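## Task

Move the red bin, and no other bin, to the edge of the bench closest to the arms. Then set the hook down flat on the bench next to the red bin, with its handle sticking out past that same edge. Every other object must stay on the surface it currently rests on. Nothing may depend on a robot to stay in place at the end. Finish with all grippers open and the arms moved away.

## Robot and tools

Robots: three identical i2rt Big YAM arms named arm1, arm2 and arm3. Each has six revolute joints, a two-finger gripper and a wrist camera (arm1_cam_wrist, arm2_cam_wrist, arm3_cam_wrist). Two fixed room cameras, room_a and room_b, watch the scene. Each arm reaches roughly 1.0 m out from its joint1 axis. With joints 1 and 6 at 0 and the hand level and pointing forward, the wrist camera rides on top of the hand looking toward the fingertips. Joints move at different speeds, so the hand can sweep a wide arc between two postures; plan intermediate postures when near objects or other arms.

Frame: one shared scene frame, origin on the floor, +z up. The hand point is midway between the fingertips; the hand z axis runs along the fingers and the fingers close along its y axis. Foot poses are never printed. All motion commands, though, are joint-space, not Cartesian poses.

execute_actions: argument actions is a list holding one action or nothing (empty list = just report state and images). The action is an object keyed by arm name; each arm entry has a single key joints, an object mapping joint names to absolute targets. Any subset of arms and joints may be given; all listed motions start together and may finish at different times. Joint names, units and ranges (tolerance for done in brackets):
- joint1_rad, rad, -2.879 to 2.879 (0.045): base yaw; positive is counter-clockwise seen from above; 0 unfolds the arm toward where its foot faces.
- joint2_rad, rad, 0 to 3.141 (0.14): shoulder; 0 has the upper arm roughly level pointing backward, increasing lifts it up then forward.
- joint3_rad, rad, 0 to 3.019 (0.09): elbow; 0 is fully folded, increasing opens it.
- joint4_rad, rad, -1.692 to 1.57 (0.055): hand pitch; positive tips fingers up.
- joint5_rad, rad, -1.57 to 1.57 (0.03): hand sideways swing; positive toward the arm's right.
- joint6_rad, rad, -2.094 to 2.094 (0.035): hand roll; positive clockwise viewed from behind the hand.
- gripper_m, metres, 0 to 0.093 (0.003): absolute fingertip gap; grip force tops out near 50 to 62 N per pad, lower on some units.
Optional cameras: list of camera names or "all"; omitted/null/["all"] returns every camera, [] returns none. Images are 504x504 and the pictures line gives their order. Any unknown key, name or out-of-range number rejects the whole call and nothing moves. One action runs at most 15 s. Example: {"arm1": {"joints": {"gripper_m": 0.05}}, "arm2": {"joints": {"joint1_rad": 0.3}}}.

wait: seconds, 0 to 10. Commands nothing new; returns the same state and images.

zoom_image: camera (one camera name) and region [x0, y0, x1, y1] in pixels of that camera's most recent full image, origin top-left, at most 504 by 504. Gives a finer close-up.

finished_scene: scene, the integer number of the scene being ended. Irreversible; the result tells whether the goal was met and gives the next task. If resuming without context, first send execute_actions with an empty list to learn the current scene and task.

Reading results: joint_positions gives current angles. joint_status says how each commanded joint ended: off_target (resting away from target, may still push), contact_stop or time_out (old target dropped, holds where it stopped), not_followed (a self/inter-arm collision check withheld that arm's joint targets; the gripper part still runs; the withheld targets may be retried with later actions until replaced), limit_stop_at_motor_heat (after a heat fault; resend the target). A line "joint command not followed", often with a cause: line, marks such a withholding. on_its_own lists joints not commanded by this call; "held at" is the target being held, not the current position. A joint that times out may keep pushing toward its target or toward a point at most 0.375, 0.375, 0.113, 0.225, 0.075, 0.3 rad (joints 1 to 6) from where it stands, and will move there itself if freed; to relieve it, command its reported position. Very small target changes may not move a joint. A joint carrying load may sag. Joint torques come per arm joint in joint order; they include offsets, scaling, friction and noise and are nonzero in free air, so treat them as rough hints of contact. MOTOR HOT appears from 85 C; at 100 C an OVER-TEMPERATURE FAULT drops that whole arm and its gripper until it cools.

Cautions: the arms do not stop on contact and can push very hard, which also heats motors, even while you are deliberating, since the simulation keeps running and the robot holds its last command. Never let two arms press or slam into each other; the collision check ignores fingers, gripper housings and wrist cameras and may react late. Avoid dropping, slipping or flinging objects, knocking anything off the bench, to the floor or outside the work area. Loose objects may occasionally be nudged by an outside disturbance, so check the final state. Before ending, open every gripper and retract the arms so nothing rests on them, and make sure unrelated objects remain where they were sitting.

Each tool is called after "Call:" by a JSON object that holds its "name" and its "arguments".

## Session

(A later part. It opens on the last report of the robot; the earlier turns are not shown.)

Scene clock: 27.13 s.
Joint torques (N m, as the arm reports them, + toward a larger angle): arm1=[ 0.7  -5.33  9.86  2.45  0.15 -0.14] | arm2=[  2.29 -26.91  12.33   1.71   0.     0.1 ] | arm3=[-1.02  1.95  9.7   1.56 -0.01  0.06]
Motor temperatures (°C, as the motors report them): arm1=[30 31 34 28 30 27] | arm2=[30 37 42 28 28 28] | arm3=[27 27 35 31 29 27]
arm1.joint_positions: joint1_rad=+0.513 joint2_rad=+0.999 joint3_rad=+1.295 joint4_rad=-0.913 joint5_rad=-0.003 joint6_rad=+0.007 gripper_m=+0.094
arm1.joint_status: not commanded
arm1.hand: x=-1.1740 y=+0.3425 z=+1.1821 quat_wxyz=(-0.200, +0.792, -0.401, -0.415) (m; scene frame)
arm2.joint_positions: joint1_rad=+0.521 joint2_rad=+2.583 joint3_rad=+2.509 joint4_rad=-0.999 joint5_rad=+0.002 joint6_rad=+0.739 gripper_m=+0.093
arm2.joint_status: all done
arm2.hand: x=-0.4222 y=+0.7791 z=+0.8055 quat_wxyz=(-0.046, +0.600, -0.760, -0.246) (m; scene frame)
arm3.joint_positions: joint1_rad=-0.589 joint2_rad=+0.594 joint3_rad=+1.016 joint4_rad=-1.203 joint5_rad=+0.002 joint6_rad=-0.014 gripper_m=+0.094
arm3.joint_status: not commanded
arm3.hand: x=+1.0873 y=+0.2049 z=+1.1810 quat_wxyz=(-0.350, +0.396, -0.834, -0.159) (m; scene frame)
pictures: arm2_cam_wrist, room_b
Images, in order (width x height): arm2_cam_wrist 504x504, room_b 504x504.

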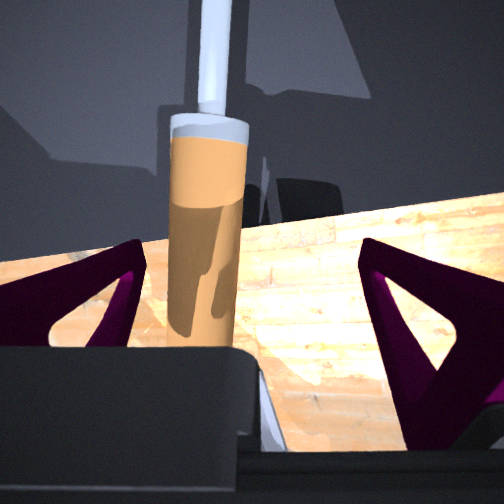

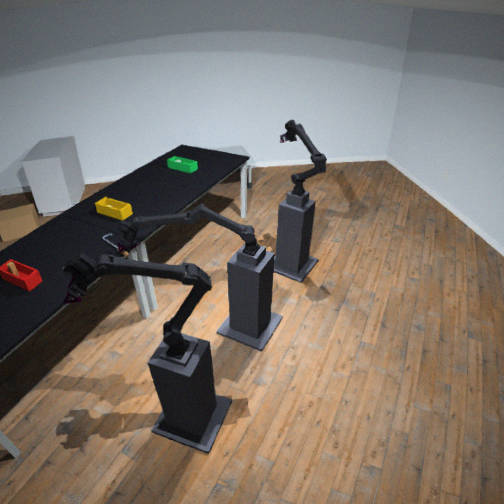

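Call:
{"name": "execute_actions", "arguments": {"actions": [{"arm2":{"joints":{"joint2_rad":2.2}}}], "cameras": []}}

Call:
{"name": "execute_actions", "arguments": {"actions": [{"arm2":{"joints":{"joint1_rad":-0.5,"joint2_rad":0.8,"joint3_rad":1.0,"joint6_rad":0}}}], "cameras": []}}

Call:
{"name": "execute_actions", "arguments": {"actions": [{"arm1":{"joints":{"joint1_rad":-0.93,"joint2_rad":2.0,"joint3_rad":1.4,"joint4_rad":0.6,"joint5_rad":-0.79}}}], "cameras": []}}

Call:
{"name": "execute_actions", "arguments": {"actions": [{"arm1":{"joints":{"joint2_rad":2.28,"joint4_rad":0.9}}}], "cameras": ["arm1_cam_wrist","room_a","room_b"]}}

Scene clock: 30.30 s.
Joint torques (N m, as the arm reports them, + toward a larger angle): arm1=[ 0.83 -5.32  9.86  2.45  0.16 -0.14] | arm2=[  2.26 -23.94   9.82   2.21  -0.01   0.09] | arm3=[-0.89  2.02  9.65  1.73 -0.01  0.08]
Motor temperatures (°C, as the motors report them): arm1=[30 30 34 28 30 27] | arm2=[30 38 42 28 28 28] | arm3=[27 27 35 31 29 27]
arm1.joint_positions: joint1_rad=+0.513 joint2_rad=+0.999 joint3_rad=+1.295 joint4_rad=-0.913 joint5_rad=-0.003 joint6_rad=+0.007 gripper_m=+0.094
arm1.joint_status: not commanded
arm1.hand: x=-1.1740 y=+0.3425 z=+1.1821 quat_wxyz=(-0.200, +0.792, -0.401, -0.415) (m; scene frame)
arm2.joint_positions: joint1_rad=+0.521 joint2_rad=+2.212 joint3_rad=+2.543 joint4_rad=-0.998 joint5_rad=+0.002 joint6_rad=+0.740 gripper_m=+0.093
arm2.joint_status: all done
arm2.hand: x=-0.4137 y=+0.7576 z=+1.1416 quat_wxyz=(-0.076, +0.557, -0.704, -0.434) (m; scene frame)
arm3.joint_positions: joint1_rad=-0.589 joint2_rad=+0.594 joint3_rad=+1.016 joint4_rad=-1.203 joint5_rad=+0.002 joint6_rad=-0.014 gripper_m=+0.094
arm3.joint_status: not commanded
arm3.hand: x=+1.0873 y=+0.2049 z=+1.1810 quat_wxyz=(-0.350, +0.396, -0.834, -0.159) (m; scene frame)
pictures: none
No camera images: the call's "cameras" was empty. Leave "cameras" out to get every camera's image.

Scene clock: 32.17 s.
Joint torques (N m, as the arm reports them, + toward a larger angle): arm1=[ 0.71 -5.31  9.88  2.44  0.16 -0.13] | arm2=[ 0.93 -4.05  9.81  1.62 -0.02 -0.07] | arm3=[-0.92  2.1   9.72  1.57  0.    0.06]
Motor temperatures (°C, as the motors report them): arm1=[30 30 34 28 30 27] | arm2=[30 37 42 28 28 28] | arm3=[27 27 35 31 29 27]
arm1.joint_positions: joint1_rad=+0.513 joint2_rad=+0.999 joint3_rad=+1.295 joint4_rad=-0.913 joint5_rad=-0.003 joint6_rad=+0.007 gripper_m=+0.094
arm1.joint_status: not commanded
arm1.hand: x=-1.1740 y=+0.3425 z=+1.1821 quat_wxyz=(-0.200, +0.792, -0.401, -0.415) (m; scene frame)
arm2.joint_positions: joint1_rad=-0.487 joint2_rad=+0.809 joint3_rad=+0.984 joint4_rad=-0.988 joint5_rad=+0.001 joint6_rad=+0.011 gripper_m=+0.093
arm2.joint_status: all done
arm2.hand: x=+0.1716 y=+0.3172 z=+1.1123 quat_wxyz=(-0.322, +0.466, -0.801, -0.193) (m; scene frame)
arm3.joint_positions: joint1_rad=-0.589 joint2_rad=+0.594 joint3_rad=+1.016 joint4_rad=-1.203 joint5_rad=+0.002 joint6_rad=-0.014 gripper_m=+0.094
arm3.joint_status: not commanded
arm3.hand: x=+1.0873 y=+0.2049 z=+1.1810 quat_wxyz=(-0.350, +0.396, -0.834, -0.159) (m; scene frame)
pictures: none
No camera images: the call's "cameras" was empty. Leave "cameras" out to get every camera's image.

Scene clock: 33.93 s.
Joint torques (N m, as the arm reports them, + toward a larger angle): arm1=[  2.81 -21.83   8.93   2.81  -0.13  -0.13] | arm2=[ 1.15 -4.14 10.01  1.59 -0.01 -0.06] | arm3=[-1.33  2.5   9.65  1.8  -0.03  0.06]
Motor temperatures (°C, as the motors report them): arm1=[30 31 34 28 30 27] | arm2=[30 37 41 28 28 28] | arm3=[27 27 35 31 29 27]
arm1.joint_positions: joint1_rad=-0.941 joint2_rad=+2.005 joint3_rad=+1.389 joint4_rad=+0.579 joint5_rad=-0.787 joint6_rad=+0.006 gripper_m=+0.094
arm1.joint_status: all done
arm1.hand: x=-0.4527 y=+0.5952 z=+0.9377 quat_wxyz=(-0.488, +0.491, -0.523, -0.498) (m; scene frame)
arm2.joint_positions: joint1_rad=-0.487 joint2_rad=+0.809 joint3_rad=+0.984 joint4_rad=-0.988 joint5_rad=+0.001 joint6_rad=+0.011 gripper_m=+0.093
arm2.joint_status: not commanded
arm2.hand: x=+0.1716 y=+0.3172 z=+1.1123 quat_wxyz=(-0.322, +0.466, -0.801, -0.193) (m; scene frame)
arm3.joint_positions: joint1_rad=-0.589 joint2_rad=+0.594 joint3_rad=+1.016 joint4_rad=-1.203 joint5_rad=+0.002 joint6_rad=-0.014 gripper_m=+0.094
arm3.joint_status: not commanded
arm3.hand: x=+1.0873 y=+0.2049 z=+1.1810 quat_wxyz=(-0.350, +0.396, -0.834, -0.159) (m; scene frame)
pictures: none
No camera images: the call's "cameras" was empty. Leave "cameras" out to get every camera's image.

Scene clock: 35.27 s.
Joint torques (N m, as the arm reports them, + toward a larger angle): arm1=[  2.92 -23.31   7.72   2.82  -0.1   -0.14] | arm2=[ 0.84 -4.44  9.99  1.65  0.   -0.07] | arm3=[-1.1   2.2   9.68  1.73 -0.06  0.11]
Motor temperatures (°C, as the motors report them): arm1=[30 31 34 28 30 27] | arm2=[30 36 41 28 28 28] | arm3=[27 27 35 31 29 27]
arm1.joint_positions: joint1_rad=-0.941 joint2_rad=+2.287 joint3_rad=+1.380 joint4_rad=+0.880 joint5_rad=-0.788 joint6_rad=+0.006 gripper_m=+0.094
arm1.joint_status: all done
arm1.hand: x=-0.4524 y=+0.5968 z=+0.7861 quat_wxyz=(-0.492, +0.491, -0.519, -0.498) (m; scene frame)
arm2.joint_positions: joint1_rad=-0.487 joint2_rad=+0.809 joint3_rad=+0.984 joint4_rad=-0.988 joint5_rad=+0.001 joint6_rad=+0.011 gripper_m=+0.093
arm2.joint_status: not commanded
arm2.hand: x=+0.1716 y=+0.3172 z=+1.1123 quat_wxyz=(-0.322, +0.466, -0.801, -0.193) (m; scene frame)
arm3.joint_positions: joint1_rad=-0.589 joint2_rad=+0.594 joint3_rad=+1.016 joint4_rad=-1.203 joint5_rad=+0.002 joint6_rad=-0.014 gripper_m=+0.094
arm3.joint_status: not commanded
arm3.hand: x=+1.0873 y=+0.2049 z=+1.1810 quat_wxyz=(-0.350, +0.396, -0.834, -0.159) (m; scene frame)
pictures: arm1_cam_wrist, room_a, room_b
Images, in order (width x height): arm1_cam_wrist 504x504, room_a 504x504, room_b 504x504.

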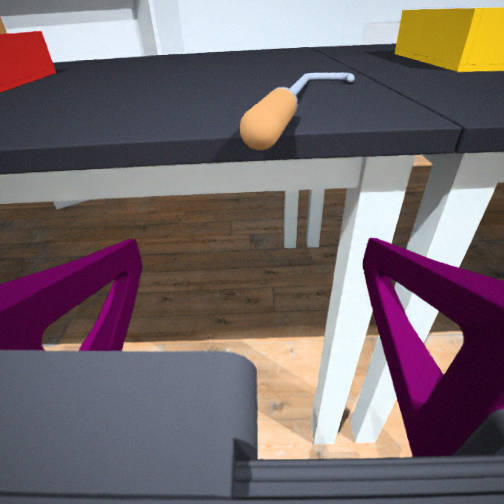

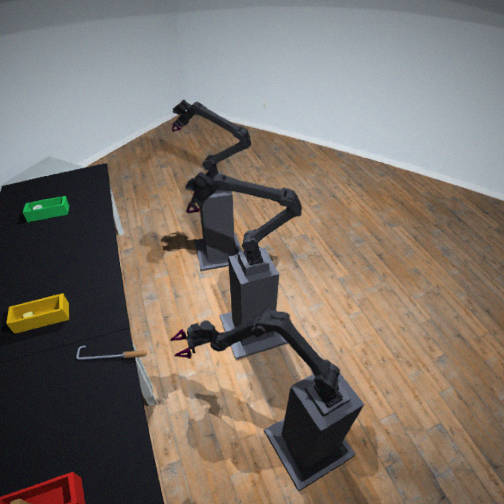

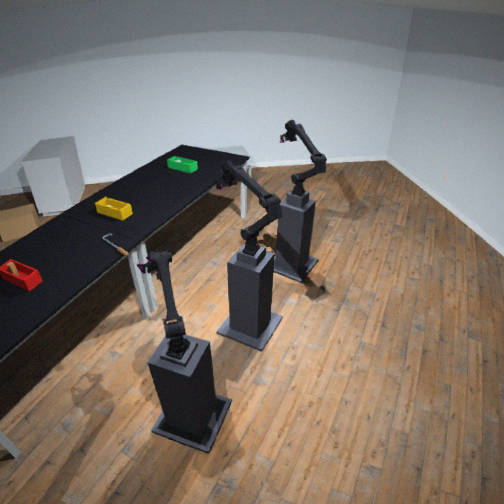

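Call:
{"name": "execute_actions", "arguments": {"actions": [{"arm1":{"joints":{"joint1_rad":-0.85,"joint2_rad":2.43,"joint3_rad":1.68,"joint4_rad":0.77,"joint5_rad":-0.71}}}], "cameras": ["arm1_cam_wrist"]}}

Scene clock: 36.70 s.
Joint torques (N m, as the arm reports them, + toward a larger angle): arm1=[  1.22 -23.88   9.58   1.32   0.16  -0.13] | arm2=[ 0.97 -4.04  9.92  1.54  0.   -0.07] | arm3=[-1.41  2.13  9.77  1.53 -0.01  0.05]
Motor temperatures (°C, as the motors report them): arm1=[30 31 34 28 30 27] | arm2=[30 36 41 28 28 28] | arm3=[27 27 35 31 29 27]
arm1.joint_positions: joint1_rad=-0.841 joint2_rad=+2.417 joint3_rad=+1.647 joint4_rad=+0.783 joint5_rad=-0.712 joint6_rad=+0.006 gripper_m=+0.094
arm1.joint_status: all done
arm1.hand: x=-0.4579 y=+0.6914 z=+0.7879 quat_wxyz=(-0.500, +0.497, -0.499, -0.504) (m; scene frame)
arm2.joint_positions: joint1_rad=-0.487 joint2_rad=+0.809 joint3_rad=+0.984 joint4_rad=-0.988 joint5_rad=+0.001 joint6_rad=+0.011 gripper_m=+0.093
arm2.joint_status: not commanded
arm2.hand: x=+0.1716 y=+0.3172 z=+1.1123 quat_wxyz=(-0.322, +0.466, -0.801, -0.193) (m; scene frame)
arm3.joint_positions: joint1_rad=-0.589 joint2_rad=+0.594 joint3_rad=+1.016 joint4_rad=-1.203 joint5_rad=+0.002 joint6_rad=-0.014 gripper_m=+0.094
arm3.joint_status: not commanded
arm3.hand: x=+1.0873 y=+0.2049 z=+1.1810 quat_wxyz=(-0.350, +0.396, -0.834, -0.159) (m; scene frame)
pictures: arm1_cam_wrist
Images, in order (width x height): arm1_cam_wrist 504x504.

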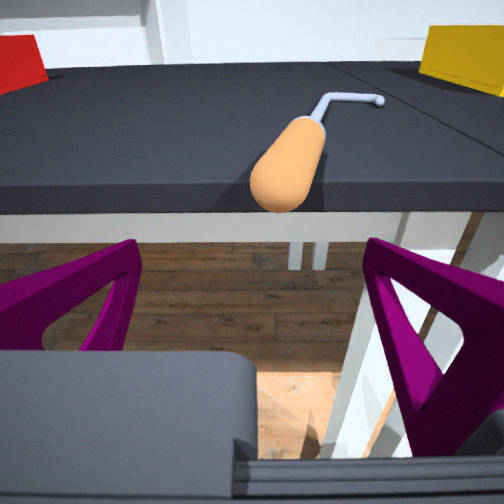

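Call:
{"name": "execute_actions", "arguments": {"actions": [{"arm1":{"joints":{"joint1_rad":-0.785,"joint2_rad":2.57,"joint3_rad":1.96,"joint4_rad":0.63,"joint5_rad":-0.66}}}], "cameras": ["arm1_cam_wrist"]}}

Scene clock: 37.90 s.
Joint torques (N m, as the arm reports them, + toward a larger angle): arm1=[  1.59 -26.44  10.6    1.3    0.11  -0.14] | arm2=[ 1.03 -4.28 10.01  1.71 -0.02 -0.06] | arm3=[-1.45  2.17  9.77  1.6  -0.04  0.06]
Motor temperatures (°C, as the motors report them): arm1=[30 31 34 28 30 27] | arm2=[30 35 41 28 28 28] | arm3=[27 27 35 31 29 27]
arm1.joint_positions: joint1_rad=-0.784 joint2_rad=+2.560 joint3_rad=+1.925 joint4_rad=+0.642 joint5_rad=-0.662 joint6_rad=+0.006 gripper_m=+0.094
arm1.joint_status: all done
arm1.hand: x=-0.4550 y=+0.7632 z=+0.7766 quat_wxyz=(-0.496, +0.499, -0.499, -0.506) (m; scene frame)
arm2.joint_positions: joint1_rad=-0.487 joint2_rad=+0.809 joint3_rad=+0.984 joint4_rad=-0.988 joint5_rad=+0.001 joint6_rad=+0.011 gripper_m=+0.093
arm2.joint_status: not commanded
arm2.hand: x=+0.1716 y=+0.3172 z=+1.1123 quat_wxyz=(-0.322, +0.466, -0.801, -0.193) (m; scene frame)
arm3.joint_positions: joint1_rad=-0.589 joint2_rad=+0.594 joint3_rad=+1.016 joint4_rad=-1.203 joint5_rad=+0.002 joint6_rad=-0.014 gripper_m=+0.094
arm3.joint_status: not commanded
arm3.hand: x=+1.0873 y=+0.2049 z=+1.1810 quat_wxyz=(-0.350, +0.396, -0.834, -0.159) (m; scene frame)
pictures: arm1_cam_wrist
Images, in order (width x height): arm1_cam_wrist 504x504.

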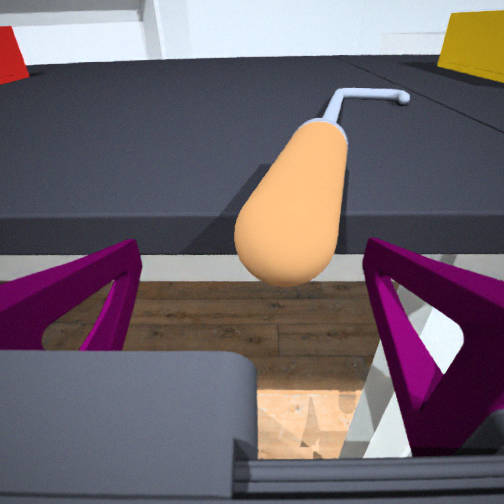

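Call:
{"name": "execute_actions", "arguments": {"actions": [{"arm1":{"joints":{"joint1_rad":-0.77,"joint2_rad":2.60,"joint3_rad":2.08,"joint4_rad":0.56,"joint5_rad":-0.63}}}], "cameras": ["arm1_cam_wrist"]}}

Scene clock: 38.97 s.
Joint torques (N m, as the arm reports them, + toward a larger angle): arm1=[  3.38 -26.68  10.94   1.43   0.18  -0.13] | arm2=[ 1.02 -4.33  9.93  1.56 -0.01 -0.07] | arm3=[-0.92  2.16  9.74  1.67 -0.01  0.06]
Motor temperatures (°C, as the motors report them): arm1=[30 31 34 28 30 27] | arm2=[30 35 41 28 28 28] | arm3=[27 27 35 31 29 27]
arm1.joint_positions: joint1_rad=-0.783 joint2_rad=+2.578 joint3_rad=+2.047 joint4_rad=+0.574 joint5_rad=-0.633 joint6_rad=+0.006 gripper_m=+0.094
arm1.joint_status: all done
arm1.hand: x=-0.4351 y=+0.7828 z=+0.8116 quat_wxyz=(-0.516, +0.489, -0.494, -0.501) (m; scene frame)
arm2.joint_positions: joint1_rad=-0.487 joint2_rad=+0.809 joint3_rad=+0.984 joint4_rad=-0.988 joint5_rad=+0.001 joint6_rad=+0.011 gripper_m=+0.093
arm2.joint_status: not commanded
arm2.hand: x=+0.1716 y=+0.3172 z=+1.1123 quat_wxyz=(-0.322, +0.466, -0.801, -0.193) (m; scene frame)
arm3.joint_positions: joint1_rad=-0.589 joint2_rad=+0.594 joint3_rad=+1.016 joint4_rad=-1.203 joint5_rad=+0.002 joint6_rad=-0.014 gripper_m=+0.094
arm3.joint_status: not commanded
arm3.hand: x=+1.0873 y=+0.2049 z=+1.1810 quat_wxyz=(-0.350, +0.396, -0.834, -0.159) (m; scene frame)
pictures: arm1_cam_wrist
Images, in order (width x height): arm1_cam_wrist 504x504.

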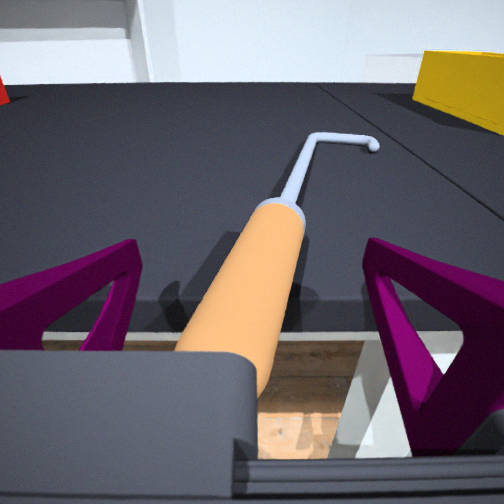

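Call:
{"name": "execute_actions", "arguments": {"actions": [{"arm1":{"joints":{"joint1_rad":-0.745,"joint2_rad":2.63}}}], "cameras": ["arm1_cam_wrist"]}}

Scene clock: 39.90 s.
Joint torques (N m, as the arm reports them, + toward a larger angle): arm1=[  2.58 -25.67  10.86   1.25   0.08  -0.12] | arm2=[ 1.33 -4.12  9.9   1.59 -0.02 -0.07] | arm3=[-1.21  2.61  9.66  1.69 -0.04  0.05]
Motor temperatures (°C, as the motors report them): arm1=[30 32 35 28 30 27] | arm2=[30 35 41 28 28 28] | arm3=[27 27 35 31 29 27]
arm1.joint_positions: joint1_rad=-0.751 joint2_rad=+2.598 joint3_rad=+2.047 joint4_rad=+0.574 joint5_rad=-0.631 joint6_rad=+0.006 gripper_m=+0.094
arm1.joint_status: all done
arm1.hand: x=-0.4618 y=+0.7972 z=+0.7933 quat_wxyz=(-0.501, +0.498, -0.493, -0.508) (m; scene frame)
arm2.joint_positions: joint1_rad=-0.487 joint2_rad=+0.809 joint3_rad=+0.984 joint4_rad=-0.988 joint5_rad=+0.001 joint6_rad=+0.011 gripper_m=+0.093
arm2.joint_status: not commanded
arm2.hand: x=+0.1716 y=+0.3172 z=+1.1123 quat_wxyz=(-0.322, +0.466, -0.801, -0.193) (m; scene frame)
arm3.joint_positions: joint1_rad=-0.589 joint2_rad=+0.594 joint3_rad=+1.016 joint4_rad=-1.203 joint5_rad=+0.002 joint6_rad=-0.014 gripper_m=+0.094
arm3.joint_status: not commanded
arm3.hand: x=+1.0873 y=+0.2049 z=+1.1810 quat_wxyz=(-0.350, +0.396, -0.834, -0.159) (m; scene frame)
pictures: arm1_cam_wrist
Images, in order (width x height): arm1_cam_wrist 504x504.

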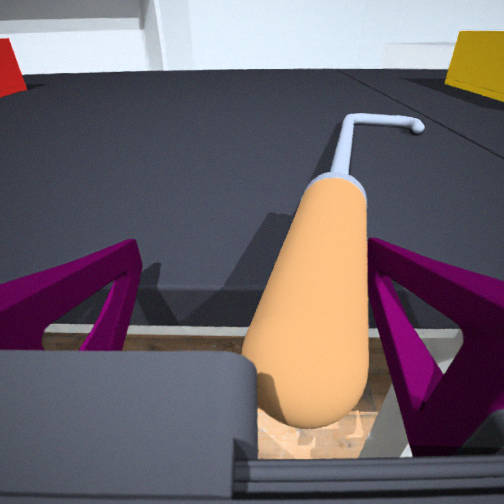

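Handle is between the fingers; close, then lift.

Call:
{"name": "execute_actions", "arguments": {"actions": [{"arm1":{"joints":{"gripper_m":0.02}}}], "cameras": ["arm1_cam_wrist"]}}

Call:
{"name": "execute_actions", "arguments": {"actions": [{"arm1":{"joints":{"joint2_rad":2.35,"joint4_rad":0.4}}}], "cameras": ["arm1_cam_wrist","room_b"]}}

Scene clock: 40.80 s.
Joint torques (N m, as the arm reports them, + toward a larger angle): arm1=[  2.15 -25.8   10.69   1.33   0.13  -0.09] | arm2=[ 0.77 -4.45 10.05  1.68 -0.01 -0.06] | arm3=[-1.44  1.98  9.64  1.69 -0.02  0.08]
Motor temperatures (°C, as the motors report them): arm1=[30 32 35 28 30 27] | arm2=[30 35 41 28 28 28] | arm3=[27 27 35 31 29 27]
arm1.joint_positions: joint1_rad=-0.748 joint2_rad=+2.599 joint3_rad=+2.048 joint4_rad=+0.573 joint5_rad=-0.633 joint6_rad=+0.003 gripper_m=+0.030
arm1.joint_status: gripper_m off_target (ended at +0.030, target +0.020)
arm1.hand: x=-0.4638 y=+0.7984 z=+0.7929 quat_wxyz=(-0.500, +0.500, -0.492, -0.508) (m; scene frame)
arm2.joint_positions: joint1_rad=-0.487 joint2_rad=+0.809 joint3_rad=+0.984 joint4_rad=-0.988 joint5_rad=+0.001 joint6_rad=+0.011 gripper_m=+0.093
arm2.joint_status: not commanded
arm2.hand: x=+0.1716 y=+0.3172 z=+1.1123 quat_wxyz=(-0.322, +0.466, -0.801, -0.193) (m; scene frame)
arm3.joint_positions: joint1_rad=-0.589 joint2_rad=+0.594 joint3_rad=+1.016 joint4_rad=-1.203 joint5_rad=+0.002 joint6_rad=-0.014 gripper_m=+0.094
arm3.joint_status: not commanded
arm3.hand: x=+1.0873 y=+0.2049 z=+1.1810 quat_wxyz=(-0.350, +0.396, -0.834, -0.159) (m; scene frame)
pictures: arm1_cam_wrist
Images, in order (width x height): arm1_cam_wrist 504x504.

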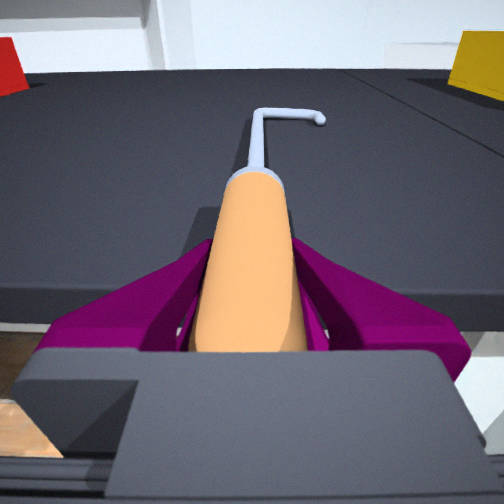

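Scene clock: 42.10 s.
Joint torques (N m, as the arm reports them, + toward a larger angle): arm1=[  2.32 -29.73  11.51   2.5    0.09   0.01] | arm2=[ 0.6  -4.28  9.91  1.63 -0.01 -0.08] | arm3=[-1.04  1.84  9.67  1.76 -0.01  0.06]
Motor temperatures (°C, as the motors report them): arm1=[30 32 35 28 30 27] | arm2=[30 34 41 28 28 28] | arm3=[27 27 36 31 29 27]
arm1.joint_positions: joint1_rad=-0.748 joint2_rad=+2.365 joint3_rad=+2.047 joint4_rad=+0.388 joint5_rad=-0.631 joint6_rad=-0.005 gripper_m=+0.030
arm1.joint_status: all done
arm1.hand: x=-0.4647 y=+0.7948 z=+0.9630 quat_wxyz=(-0.519, +0.498, -0.474, -0.508) (m; scene frame)
arm2.joint_positions: joint1_rad=-0.487 joint2_rad=+0.809 joint3_rad=+0.984 joint4_rad=-0.988 joint5_rad=+0.001 joint6_rad=+0.011 gripper_m=+0.093
arm2.joint_status: not commanded
arm2.hand: x=+0.1716 y=+0.3172 z=+1.1123 quat_wxyz=(-0.322, +0.466, -0.801, -0.193) (m; scene frame)
arm3.joint_positions: joint1_rad=-0.589 joint2_rad=+0.594 joint3_rad=+1.016 joint4_rad=-1.203 joint5_rad=+0.002 joint6_rad=-0.014 gripper_m=+0.094
arm3.joint_status: not commanded
arm3.hand: x=+1.0873 y=+0.2049 z=+1.1810 quat_wxyz=(-0.350, +0.396, -0.834, -0.159) (m; scene frame)
pictures: arm1_cam_wrist, room_b
Images, in order (width x height): arm1_cam_wrist 504x504, room_b 504x504.

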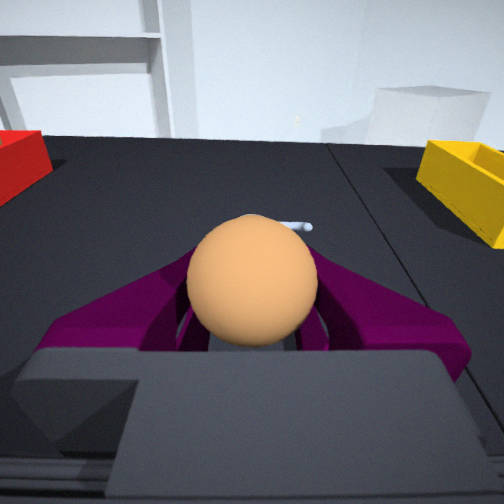

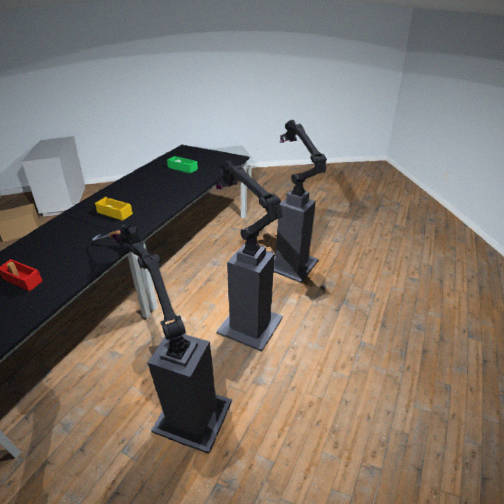

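Call:
{"name": "execute_actions", "arguments": {"actions": [{"arm1":{"joints":{"joint2_rad":2.62,"joint4_rad":0.57,"gripper_m":0.0}}}], "cameras": ["arm1_cam_wrist"]}}

Call:
{"name": "execute_actions", "arguments": {"actions": [{"arm1":{"joints":{"joint2_rad":2.5,"joint6_rad":1.57}}}], "cameras": ["arm1_cam_wrist","room_b"]}}

Scene clock: 43.73 s.
Joint torques (N m, as the arm reports them, + toward a larger angle): arm1=[  2.08 -27.16  10.42   1.42   0.06   0.  ] | arm2=[ 1.28 -3.97 10.    1.61 -0.03 -0.08] | arm3=[-1.09  2.14  9.64  1.68  0.    0.06]
Motor temperatures (°C, as the motors report them): arm1=[30 32 35 28 30 27] | arm2=[30 34 41 28 28 28] | arm3=[27 27 36 31 29 27]
arm1.joint_positions: joint1_rad=-0.749 joint2_rad=+2.603 joint3_rad=+2.054 joint4_rad=+0.578 joint5_rad=-0.630 joint6_rad=-0.005 gripper_m=+0.030
arm1.joint_status: gripper_m off_target (ended at +0.030, target +0.000); the others done
arm1.hand: x=-0.4625 y=+0.7990 z=+0.7936 quat_wxyz=(-0.506, +0.500, -0.488, -0.505) (m; scene frame)
arm2.joint_positions: joint1_rad=-0.487 joint2_rad=+0.809 joint3_rad=+0.984 joint4_rad=-0.988 joint5_rad=+0.001 joint6_rad=+0.011 gripper_m=+0.093
arm2.joint_status: not commanded
arm2.hand: x=+0.1716 y=+0.3172 z=+1.1123 quat_wxyz=(-0.322, +0.466, -0.801, -0.193) (m; scene frame)
arm3.joint_positions: joint1_rad=-0.589 joint2_rad=+0.594 joint3_rad=+1.016 joint4_rad=-1.203 joint5_rad=+0.002 joint6_rad=-0.014 gripper_m=+0.094
arm3.joint_status: not commanded
arm3.hand: x=+1.0873 y=+0.2049 z=+1.1810 quat_wxyz=(-0.350, +0.396, -0.834, -0.159) (m; scene frame)
pictures: arm1_cam_wrist
Images, in order (width x height): arm1_cam_wrist 504x504.

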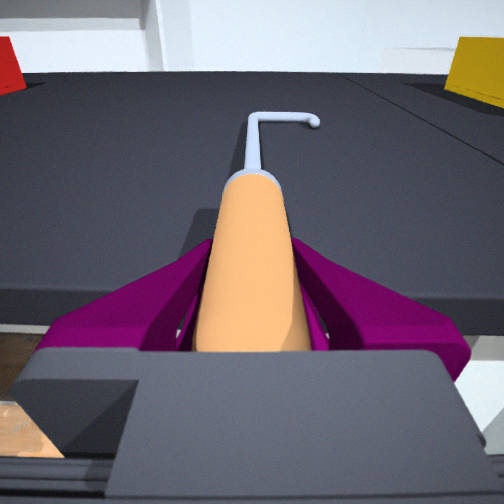

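Scene clock: 45.90 s.
Joint torques (N m, as the arm reports them, + toward a larger angle): arm1=[  2.33 -32.25  10.63   2.34  -0.01  -0.01] | arm2=[ 1.15 -4.22  9.9   1.61 -0.01 -0.06] | arm3=[-1.15  2.3   9.76  1.76 -0.03  0.05]
Motor temperatures (°C, as the motors report them): arm1=[30 33 35 28 30 27] | arm2=[30 34 41 28 28 28] | arm3=[27 27 36 31 29 27]
arm1.joint_positions: joint1_rad=-0.749 joint2_rad=+2.540 joint3_rad=+2.054 joint4_rad=+0.561 joint5_rad=-0.629 joint6_rad=+1.557 gripper_m=+0.030
arm1.joint_status: all done
arm1.hand: x=-0.4606 y=+0.8008 z=+0.8469 quat_wxyz=(-0.013, +0.021, -0.685, -0.728) (m; scene frame)
arm2.joint_positions: joint1_rad=-0.487 joint2_rad=+0.809 joint3_rad=+0.984 joint4_rad=-0.988 joint5_rad=+0.001 joint6_rad=+0.011 gripper_m=+0.093
arm2.joint_status: not commanded
arm2.hand: x=+0.1716 y=+0.3172 z=+1.1123 quat_wxyz=(-0.322, +0.466, -0.801, -0.193) (m; scene frame)
arm3.joint_positions: joint1_rad=-0.589 joint2_rad=+0.594 joint3_rad=+1.016 joint4_rad=-1.203 joint5_rad=+0.002 joint6_rad=-0.014 gripper_m=+0.094
arm3.joint_status: not commanded
arm3.hand: x=+1.0873 y=+0.2049 z=+1.1810 quat_wxyz=(-0.350, +0.396, -0.834, -0.159) (m; scene frame)
pictures: arm1_cam_wrist, room_b
Images, in order (width x height): arm1_cam_wrist 504x504, room_b 504x504.

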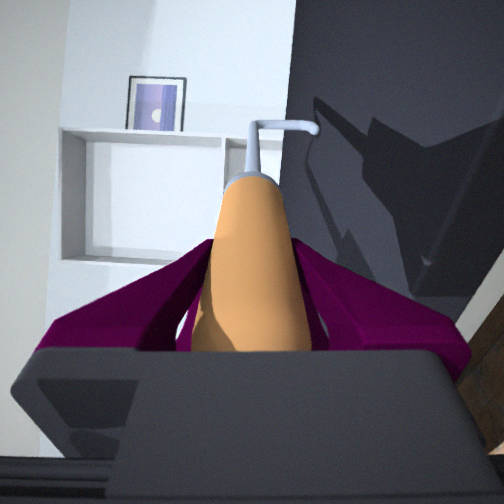

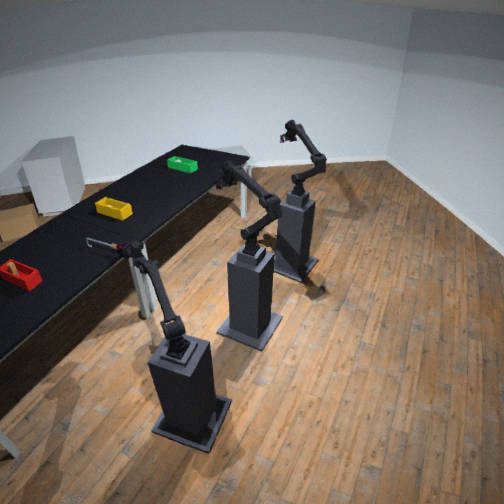

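Call:
{"name": "execute_actions", "arguments": {"actions": [{"arm1":{"joints":{"joint2_rad":2.35,"joint4_rad":0.35}}}], "cameras": []}}

Call:
{"name": "execute_actions", "arguments": {"actions": [{"arm1":{"joints":{"joint1_rad":-0.1,"joint2_rad":1.84,"joint3_rad":1.18,"joint4_rad":0.69,"joint5_rad":0}}}], "cameras": ["arm1_cam_wrist","room_a","room_b"]}}

Scene clock: 47.50 s.
Joint torques (N m, as the arm reports them, + toward a larger angle): arm1=[  1.97 -30.13  12.08   2.59  -0.07  -0.04] | arm2=[ 1.25 -4.03  9.92  1.64 -0.03 -0.07] | arm3=[-0.99  2.15  9.83  1.55 -0.04  0.07]
Motor temperatures (°C, as the motors report them): arm1=[30 33 36 28 30 27] | arm2=[30 33 41 28 28 28] | arm3=[27 27 36 31 29 27]
arm1.joint_positions: joint1_rad=-0.749 joint2_rad=+2.377 joint3_rad=+2.044 joint4_rad=+0.338 joint5_rad=-0.629 joint6_rad=+1.559 gripper_m=+0.030
arm1.joint_status: all done
arm1.hand: x=-0.4635 y=+0.7956 z=+0.9401 quat_wxyz=(+0.002, +0.006, -0.706, -0.708) (m; scene frame)
arm2.joint_positions: joint1_rad=-0.487 joint2_rad=+0.809 joint3_rad=+0.984 joint4_rad=-0.988 joint5_rad=+0.001 joint6_rad=+0.011 gripper_m=+0.093
arm2.joint_status: not commanded
arm2.hand: x=+0.1716 y=+0.3172 z=+1.1123 quat_wxyz=(-0.322, +0.466, -0.801, -0.193) (m; scene frame)
arm3.joint_positions: joint1_rad=-0.589 joint2_rad=+0.594 joint3_rad=+1.016 joint4_rad=-1.203 joint5_rad=+0.002 joint6_rad=-0.014 gripper_m=+0.094
arm3.joint_status: not commanded
arm3.hand: x=+1.0873 y=+0.2049 z=+1.1810 quat_wxyz=(-0.350, +0.396, -0.834, -0.159) (m; scene frame)
pictures: none
No camera images: the call's "cameras" was empty. Leave "cameras" out to get every camera's image.

Scene clock: 49.37 s.
Joint torques (N m, as the arm reports them, + toward a larger angle): arm1=[  3.01 -23.14  11.21   3.47   0.03  -0.04] | arm2=[ 0.85 -4.24  9.96  1.67 -0.02 -0.07] | arm3=[-1.04  1.96  9.76  1.67 -0.04  0.06]
Motor temperatures (°C, as the motors report them): arm1=[30 34 36 28 30 27] | arm2=[30 33 41 28 28 28] | arm3=[27 27 36 31 29 27]
arm1.joint_positions: joint1_rad=-0.109 joint2_rad=+1.889 joint3_rad=+1.129 joint4_rad=+0.657 joint5_rad=+0.001 joint6_rad=+1.559 gripper_m=+0.030
arm1.joint_status: all done
arm1.hand: x=-0.9276 y=+0.7166 z=+0.9050 quat_wxyz=(+0.006, +0.009, -0.743, -0.669) (m; scene frame)
arm2.joint_positions: joint1_rad=-0.487 joint2_rad=+0.809 joint3_rad=+0.984 joint4_rad=-0.988 joint5_rad=+0.001 joint6_rad=+0.011 gripper_m=+0.093
arm2.joint_status: not commanded
arm2.hand: x=+0.1716 y=+0.3172 z=+1.1123 quat_wxyz=(-0.322, +0.466, -0.801, -0.193) (m; scene frame)
arm3.joint_positions: joint1_rad=-0.589 joint2_rad=+0.594 joint3_rad=+1.016 joint4_rad=-1.203 joint5_rad=+0.002 joint6_rad=-0.014 gripper_m=+0.094
arm3.joint_status: not commanded
arm3.hand: x=+1.0873 y=+0.2049 z=+1.1810 quat_wxyz=(-0.350, +0.396, -0.834, -0.159) (m; scene frame)
pictures: arm1_cam_wrist, room_a, room_b
Images, in order (width x height): arm1_cam_wrist 504x504, room_a 504x504, room_b 504x504.

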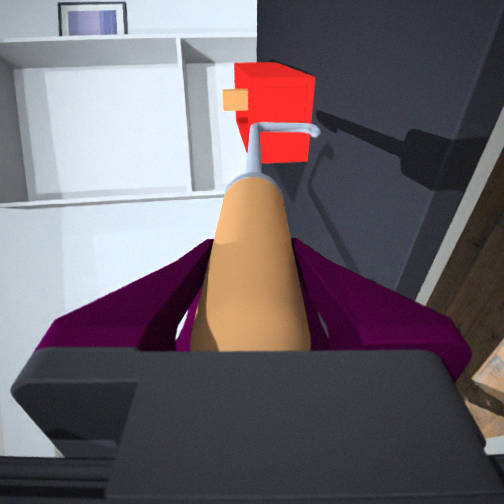

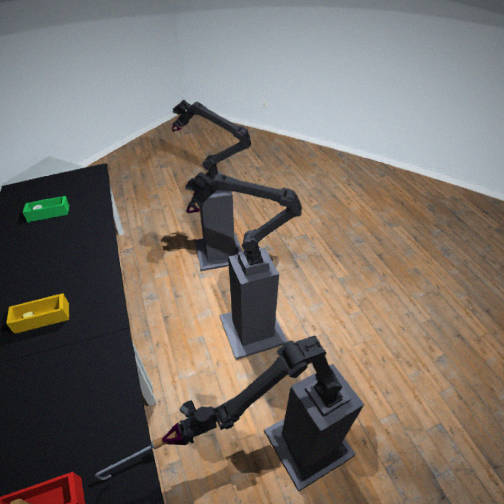

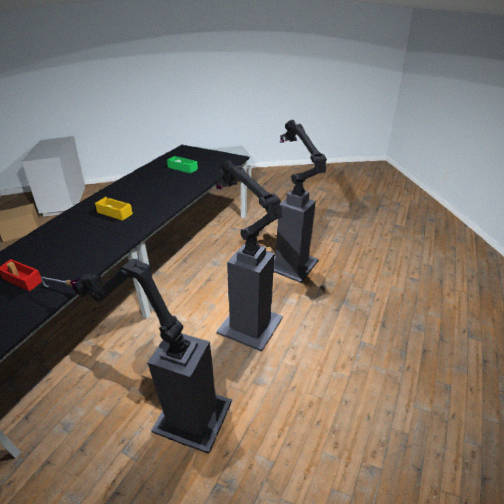

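Call:
{"name": "execute_actions", "arguments": {"actions": [{"arm1":{"joints":{"joint2_rad":1.68,"joint4_rad":0.55}}}], "cameras": []}}

Call:
{"name": "execute_actions", "arguments": {"actions": [{"arm1":{"joints":{"joint2_rad":2.03,"joint3_rad":1.68,"joint4_rad":0.40}}}], "cameras": ["arm1_cam_wrist","room_a","room_b"]}}

Scene clock: 50.83 s.
Joint torques (N m, as the arm reports them, + toward a larger angle): arm1=[  2.9  -18.37  12.25   2.72   0.01  -0.05] | arm2=[ 0.77 -4.31  9.97  1.67 -0.01 -0.07] | arm3=[-0.55  1.93  9.69  1.73 -0.03  0.09]
Motor temperatures (°C, as the motors report them): arm1=[30 34 36 28 30 27] | arm2=[30 33 41 28 27 28] | arm3=[27 27 36 31 29 27]
arm1.joint_positions: joint1_rad=-0.109 joint2_rad=+1.695 joint3_rad=+1.129 joint4_rad=+0.534 joint5_rad=+0.001 joint6_rad=+1.559 gripper_m=+0.030
arm1.joint_status: all done
arm1.hand: x=-0.9262 y=+0.6947 z=+1.0101 quat_wxyz=(+0.007, +0.008, -0.719, -0.695) (m; scene frame)
arm2.joint_positions: joint1_rad=-0.487 joint2_rad=+0.809 joint3_rad=+0.984 joint4_rad=-0.988 joint5_rad=+0.001 joint6_rad=+0.011 gripper_m=+0.093
arm2.joint_status: not commanded
arm2.hand: x=+0.1716 y=+0.3172 z=+1.1123 quat_wxyz=(-0.322, +0.466, -0.801, -0.193) (m; scene frame)
arm3.joint_positions: joint1_rad=-0.589 joint2_rad=+0.594 joint3_rad=+1.016 joint4_rad=-1.203 joint5_rad=+0.002 joint6_rad=-0.014 gripper_m=+0.094
arm3.joint_status: not commanded
arm3.hand: x=+1.0873 y=+0.2049 z=+1.1810 quat_wxyz=(-0.350, +0.396, -0.834, -0.159) (m; scene frame)
pictures: none
No camera images: the call's "cameras" was empty. Leave "cameras" out to get every camera's image.

Scene clock: 52.20 s.
Joint torques (N m, as the arm reports them, + toward a larger angle): arm1=[  2.78 -27.88  14.68   3.1   -0.02  -0.05] | arm2=[ 1.34 -4.13  9.95  1.48  0.   -0.04] | arm3=[-0.85  1.9   9.64  1.56 -0.02  0.04]
Motor temperatures (°C, as the motors report them): arm1=[30 34 37 28 30 27] | arm2=[30 33 41 28 27 28] | arm3=[27 27 36 31 29 27]
arm1.joint_positions: joint1_rad=-0.109 joint2_rad=+2.079 joint3_rad=+1.602 joint4_rad=+0.373 joint5_rad=+0.001 joint6_rad=+1.559 gripper_m=+0.030
arm1.joint_status: all done
arm1.hand: x=-0.9298 y=+0.8395 z=+0.9520 quat_wxyz=(+0.006, +0.009, -0.743, -0.669) (m; scene frame)
arm2.joint_positions: joint1_rad=-0.487 joint2_rad=+0.809 joint3_rad=+0.984 joint4_rad=-0.988 joint5_rad=+0.001 joint6_rad=+0.011 gripper_m=+0.093
arm2.joint_status: not commanded
arm2.hand: x=+0.1716 y=+0.3172 z=+1.1123 quat_wxyz=(-0.322, +0.466, -0.801, -0.193) (m; scene frame)
arm3.joint_positions: joint1_rad=-0.589 joint2_rad=+0.594 joint3_rad=+1.016 joint4_rad=-1.203 joint5_rad=+0.002 joint6_rad=-0.014 gripper_m=+0.094
arm3.joint_status: not commanded
arm3.hand: x=+1.0873 y=+0.2049 z=+1.1810 quat_wxyz=(-0.350, +0.396, -0.834, -0.159) (m; scene frame)
pictures: arm1_cam_wrist, room_a, room_b
Images, in order (width x height): arm1_cam_wrist 504x504, room_a 504x504, room_b 504x504.

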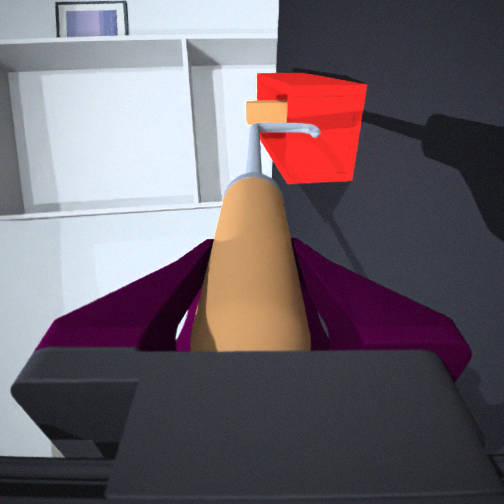

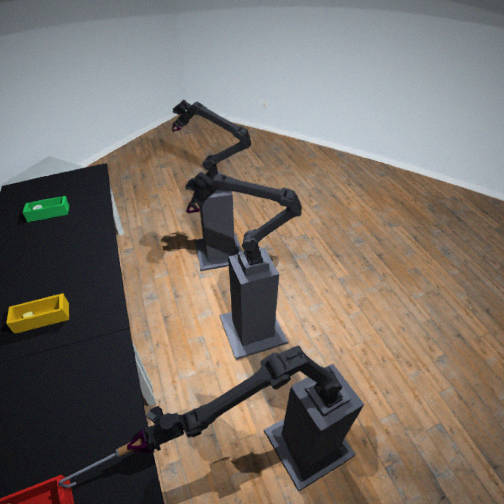

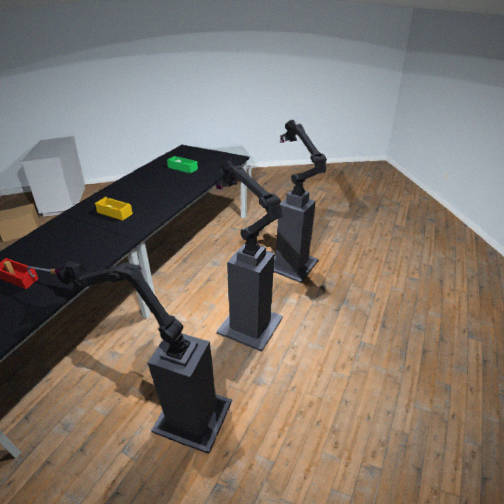

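Call:
{"name": "execute_actions", "arguments": {"actions": [{"arm1":{"joints":{"joint3_rad":1.78,"joint4_rad":0.33}}}], "cameras": []}}

Call:
{"name": "execute_actions", "arguments": {"actions": [{"arm1":{"joints":{"joint2_rad":2.22,"joint3_rad":2.02,"joint4_rad":0.22}}}], "cameras": ["arm1_cam_wrist","room_a","room_b"]}}

Scene clock: 53.63 s.
Joint torques (N m, as the arm reports them, + toward a larger angle): arm1=[  2.55 -27.58  14.71   2.86  -0.02  -0.05] | arm2=[ 1.09 -3.96  9.94  1.58 -0.01 -0.07] | arm3=[-1.12  2.11  9.73  1.63  0.    0.07]
Motor temperatures (°C, as the motors report them): arm1=[30 34 37 28 30 27] | arm2=[30 33 41 28 27 28] | arm3=[27 27 36 31 29 27]
arm1.joint_positions: joint1_rad=-0.109 joint2_rad=+2.075 joint3_rad=+1.705 joint4_rad=+0.312 joint5_rad=+0.001 joint6_rad=+1.559 gripper_m=+0.030
arm1.joint_status: all done
arm1.hand: x=-0.9297 y=+0.8561 z=+1.0016 quat_wxyz=(+0.006, +0.009, -0.727, -0.686) (m; scene frame)
arm2.joint_positions: joint1_rad=-0.487 joint2_rad=+0.809 joint3_rad=+0.984 joint4_rad=-0.988 joint5_rad=+0.001 joint6_rad=+0.011 gripper_m=+0.093
arm2.joint_status: not commanded
arm2.hand: x=+0.1716 y=+0.3172 z=+1.1123 quat_wxyz=(-0.322, +0.466, -0.801, -0.193) (m; scene frame)
arm3.joint_positions: joint1_rad=-0.589 joint2_rad=+0.594 joint3_rad=+1.016 joint4_rad=-1.203 joint5_rad=+0.002 joint6_rad=-0.014 gripper_m=+0.094
arm3.joint_status: not commanded
arm3.hand: x=+1.0873 y=+0.2049 z=+1.1810 quat_wxyz=(-0.350, +0.396, -0.834, -0.159) (m; scene frame)
pictures: none
No camera images: the call's "cameras" was empty. Leave "cameras" out to get every camera's image.

Scene clock: 54.77 s.
Joint torques (N m, as the arm reports them, + toward a larger angle): arm1=[  3.06 -29.33  15.76   2.81  -0.02  -0.05] | arm2=[ 0.91 -4.09 10.    1.67 -0.01 -0.07] | arm3=[-1.16  2.12  9.74  1.75 -0.02  0.06]
Motor temperatures (°C, as the motors report them): arm1=[30 34 38 28 30 27] | arm2=[30 33 41 28 27 28] | arm3=[27 27 36 31 29 27]
arm1.joint_positions: joint1_rad=-0.109 joint2_rad=+2.247 joint3_rad=+1.930 joint4_rad=+0.204 joint5_rad=+0.001 joint6_rad=+1.561 gripper_m=+0.030
arm1.joint_status: all done
arm1.hand: x=-0.9312 y=+0.9094 z=+0.9610 quat_wxyz=(+0.007, +0.008, -0.746, -0.666) (m; scene frame)
arm2.joint_positions: joint1_rad=-0.487 joint2_rad=+0.809 joint3_rad=+0.984 joint4_rad=-0.988 joint5_rad=+0.001 joint6_rad=+0.011 gripper_m=+0.093
arm2.joint_status: not commanded
arm2.hand: x=+0.1716 y=+0.3172 z=+1.1123 quat_wxyz=(-0.322, +0.466, -0.801, -0.193) (m; scene frame)
arm3.joint_positions: joint1_rad=-0.589 joint2_rad=+0.594 joint3_rad=+1.016 joint4_rad=-1.203 joint5_rad=+0.002 joint6_rad=-0.014 gripper_m=+0.094
arm3.joint_status: not commanded
arm3.hand: x=+1.0873 y=+0.2049 z=+1.1810 quat_wxyz=(-0.350, +0.396, -0.834, -0.159) (m; scene frame)
pictures: arm1_cam_wrist, room_a, room_b
Images, in order (width x height): arm1_cam_wrist 504x504, room_a 504x504, room_b 504x504.

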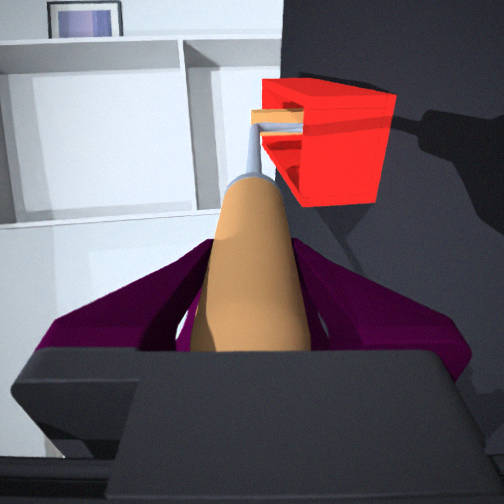

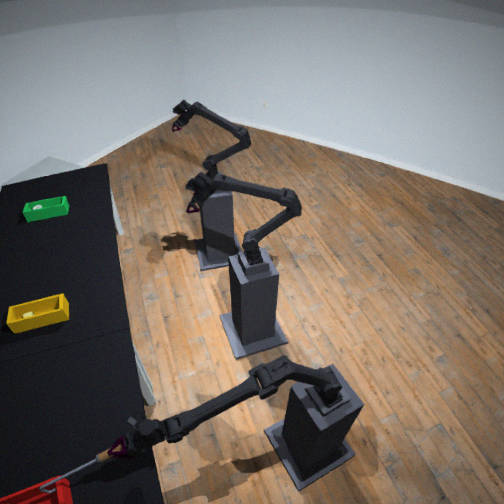

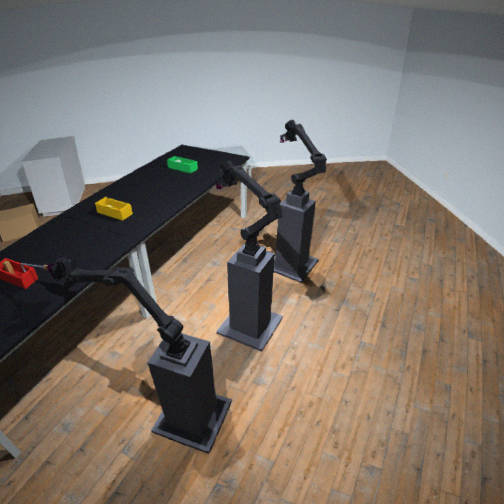

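Call:
{"name": "execute_actions", "arguments": {"actions": [{"arm1":{"joints":{"joint2_rad":2.26}}}], "cameras": ["arm1_cam_wrist"]}}

Call:
{"name": "execute_actions", "arguments": {"actions": [{"arm1":{"joints":{"joint2_rad":2.07,"joint3_rad":1.57,"joint4_rad":0.38}}}], "cameras": ["arm1_cam_wrist","room_b"]}}

Scene clock: 56.00 s.
Joint torques (N m, as the arm reports them, + toward a larger angle): arm1=[  2.93 -29.2   15.52   2.73  -0.01  -0.06] | arm2=[ 1.18 -4.44  9.89  1.65 -0.01 -0.06] | arm3=[-1.08  2.37  9.74  1.58 -0.03  0.06]
Motor temperatures (°C, as the motors report them): arm1=[30 34 38 28 30 27] | arm2=[30 32 41 28 27 28] | arm3=[27 27 36 31 29 27]
arm1.joint_positions: joint1_rad=-0.109 joint2_rad=+2.281 joint3_rad=+1.935 joint4_rad=+0.204 joint5_rad=+0.001 joint6_rad=+1.561 gripper_m=+0.030
arm1.joint_status: all done
arm1.hand: x=-0.9316 y=+0.9131 z=+0.9336 quat_wxyz=(+0.007, +0.009, -0.756, -0.655) (m; scene frame)
arm2.joint_positions: joint1_rad=-0.487 joint2_rad=+0.809 joint3_rad=+0.984 joint4_rad=-0.988 joint5_rad=+0.001 joint6_rad=+0.011 gripper_m=+0.093
arm2.joint_status: not commanded
arm2.hand: x=+0.1716 y=+0.3172 z=+1.1123 quat_wxyz=(-0.322, +0.466, -0.801, -0.193) (m; scene frame)
arm3.joint_positions: joint1_rad=-0.589 joint2_rad=+0.594 joint3_rad=+1.016 joint4_rad=-1.203 joint5_rad=+0.002 joint6_rad=-0.014 gripper_m=+0.094
arm3.joint_status: not commanded
arm3.hand: x=+1.0873 y=+0.2049 z=+1.1810 quat_wxyz=(-0.350, +0.396, -0.834, -0.159) (m; scene frame)
pictures: arm1_cam_wrist
Images, in order (width x height): arm1_cam_wrist 504x504.

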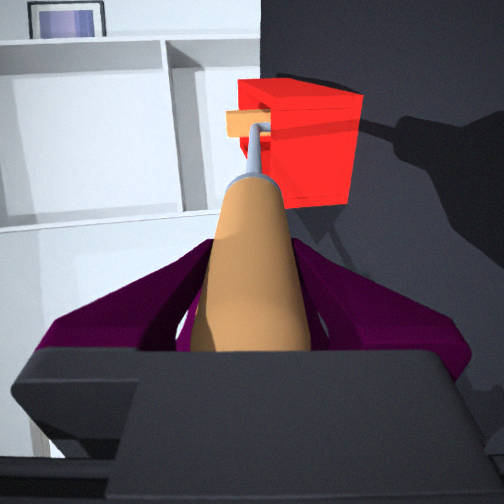

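Scene clock: 57.17 s.
Joint torques (N m, as the arm reports them, + toward a larger angle): arm1=[  3.63 -25.35   9.4    3.23   0.    -0.09] | arm2=[ 1.2  -4.03  9.95  1.62 -0.01 -0.07] | arm3=[-1.16  2.19  9.72  1.76 -0.05  0.07]
Motor temperatures (°C, as the motors report them): arm1=[30 34 38 28 30 27] | arm2=[30 32 41 28 27 28] | arm3=[27 27 36 31 29 27]
arm1.joint_positions: joint1_rad=-0.109 joint2_rad=+2.087 joint3_rad=+1.561 joint4_rad=+0.358 joint5_rad=+0.001 joint6_rad=+1.564 gripper_m=+0.030
arm1.joint_status: all done
arm1.hand: x=-0.9299 y=+0.8307 z=+0.9178 quat_wxyz=(+0.008, +0.008, -0.764, -0.645) (m; scene frame)
arm2.joint_positions: joint1_rad=-0.487 joint2_rad=+0.809 joint3_rad=+0.984 joint4_rad=-0.988 joint5_rad=+0.001 joint6_rad=+0.011 gripper_m=+0.093
arm2.joint_status: not commanded
arm2.hand: x=+0.1716 y=+0.3172 z=+1.1123 quat_wxyz=(-0.322, +0.466, -0.801, -0.193) (m; scene frame)
arm3.joint_positions: joint1_rad=-0.589 joint2_rad=+0.594 joint3_rad=+1.016 joint4_rad=-1.203 joint5_rad=+0.002 joint6_rad=-0.014 gripper_m=+0.094
arm3.joint_status: not commanded
arm3.hand: x=+1.0873 y=+0.2049 z=+1.1810 quat_wxyz=(-0.350, +0.396, -0.834, -0.159) (m; scene frame)
pictures: arm1_cam_wrist, room_b
Images, in order (width x height): arm1_cam_wrist 504x504, room_b 504x504.

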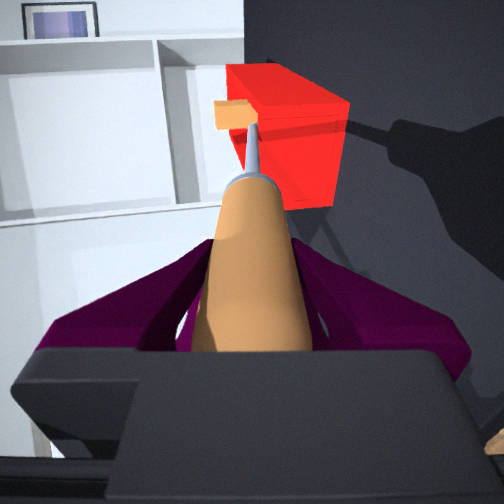

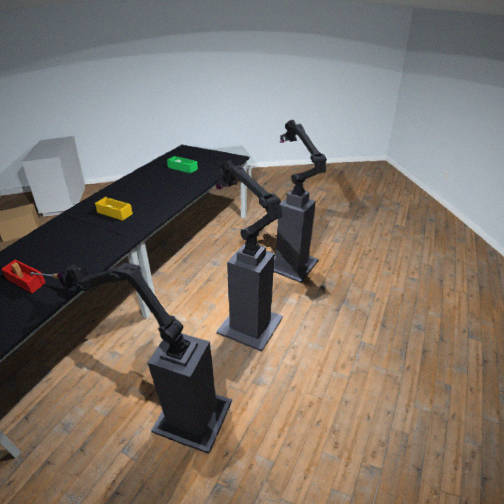

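Call:
{"name": "execute_actions", "arguments": {"actions": [{"arm1":{"joints":{"joint2_rad":1.83,"joint3_rad":1.16,"joint4_rad":0.69}}}], "cameras": ["arm1_cam_wrist","room_a","room_b"]}}

Scene clock: 58.53 s.
Joint torques (N m, as the arm reports them, + toward a larger angle): arm1=[  2.89 -21.42   9.63   4.31  -0.01  -0.1 ] | arm2=[ 0.84 -4.25  9.92  1.64  0.01 -0.07] | arm3=[-1.17  2.29  9.89  1.67 -0.03  0.09]
Motor temperatures (°C, as the motors report them): arm1=[30 34 38 28 30 27] | arm2=[30 32 41 28 27 28] | arm3=[27 27 36 31 29 27]
arm1.joint_positions: joint1_rad=-0.109 joint2_rad=+1.860 joint3_rad=+1.134 joint4_rad=+0.636 joint5_rad=+0.001 joint6_rad=+1.564 gripper_m=+0.030
arm1.joint_status: all done
arm1.hand: x=-0.9274 y=+0.7156 z=+0.9226 quat_wxyz=(+0.008, +0.007, -0.739, -0.674) (m; scene frame)
arm2.joint_positions: joint1_rad=-0.487 joint2_rad=+0.809 joint3_rad=+0.984 joint4_rad=-0.988 joint5_rad=+0.001 joint6_rad=+0.011 gripper_m=+0.093
arm2.joint_status: not commanded
arm2.hand: x=+0.1716 y=+0.3172 z=+1.1123 quat_wxyz=(-0.322, +0.466, -0.801, -0.193) (m; scene frame)
arm3.joint_positions: joint1_rad=-0.589 joint2_rad=+0.594 joint3_rad=+1.016 joint4_rad=-1.203 joint5_rad=+0.002 joint6_rad=-0.014 gripper_m=+0.094
arm3.joint_status: not commanded
arm3.hand: x=+1.0873 y=+0.2049 z=+1.1810 quat_wxyz=(-0.350, +0.396, -0.834, -0.159) (m; scene frame)
pictures: arm1_cam_wrist, room_a, room_b
Images, in order (width x height): arm1_cam_wrist 504x504, room_a 504x504, room_b 504x504.

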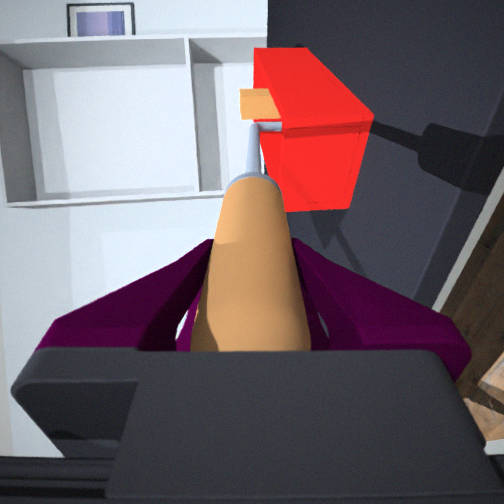

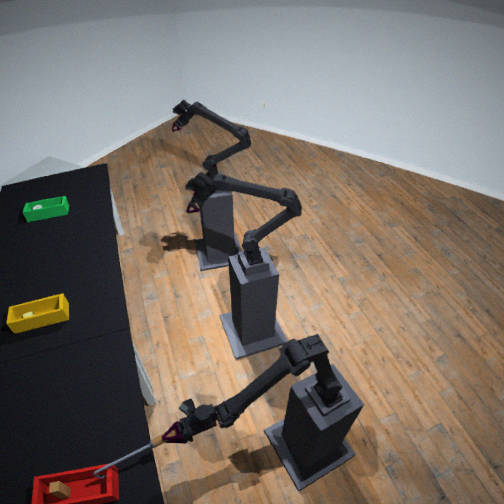

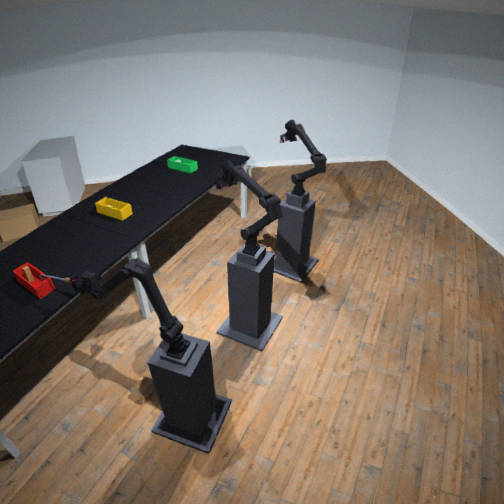

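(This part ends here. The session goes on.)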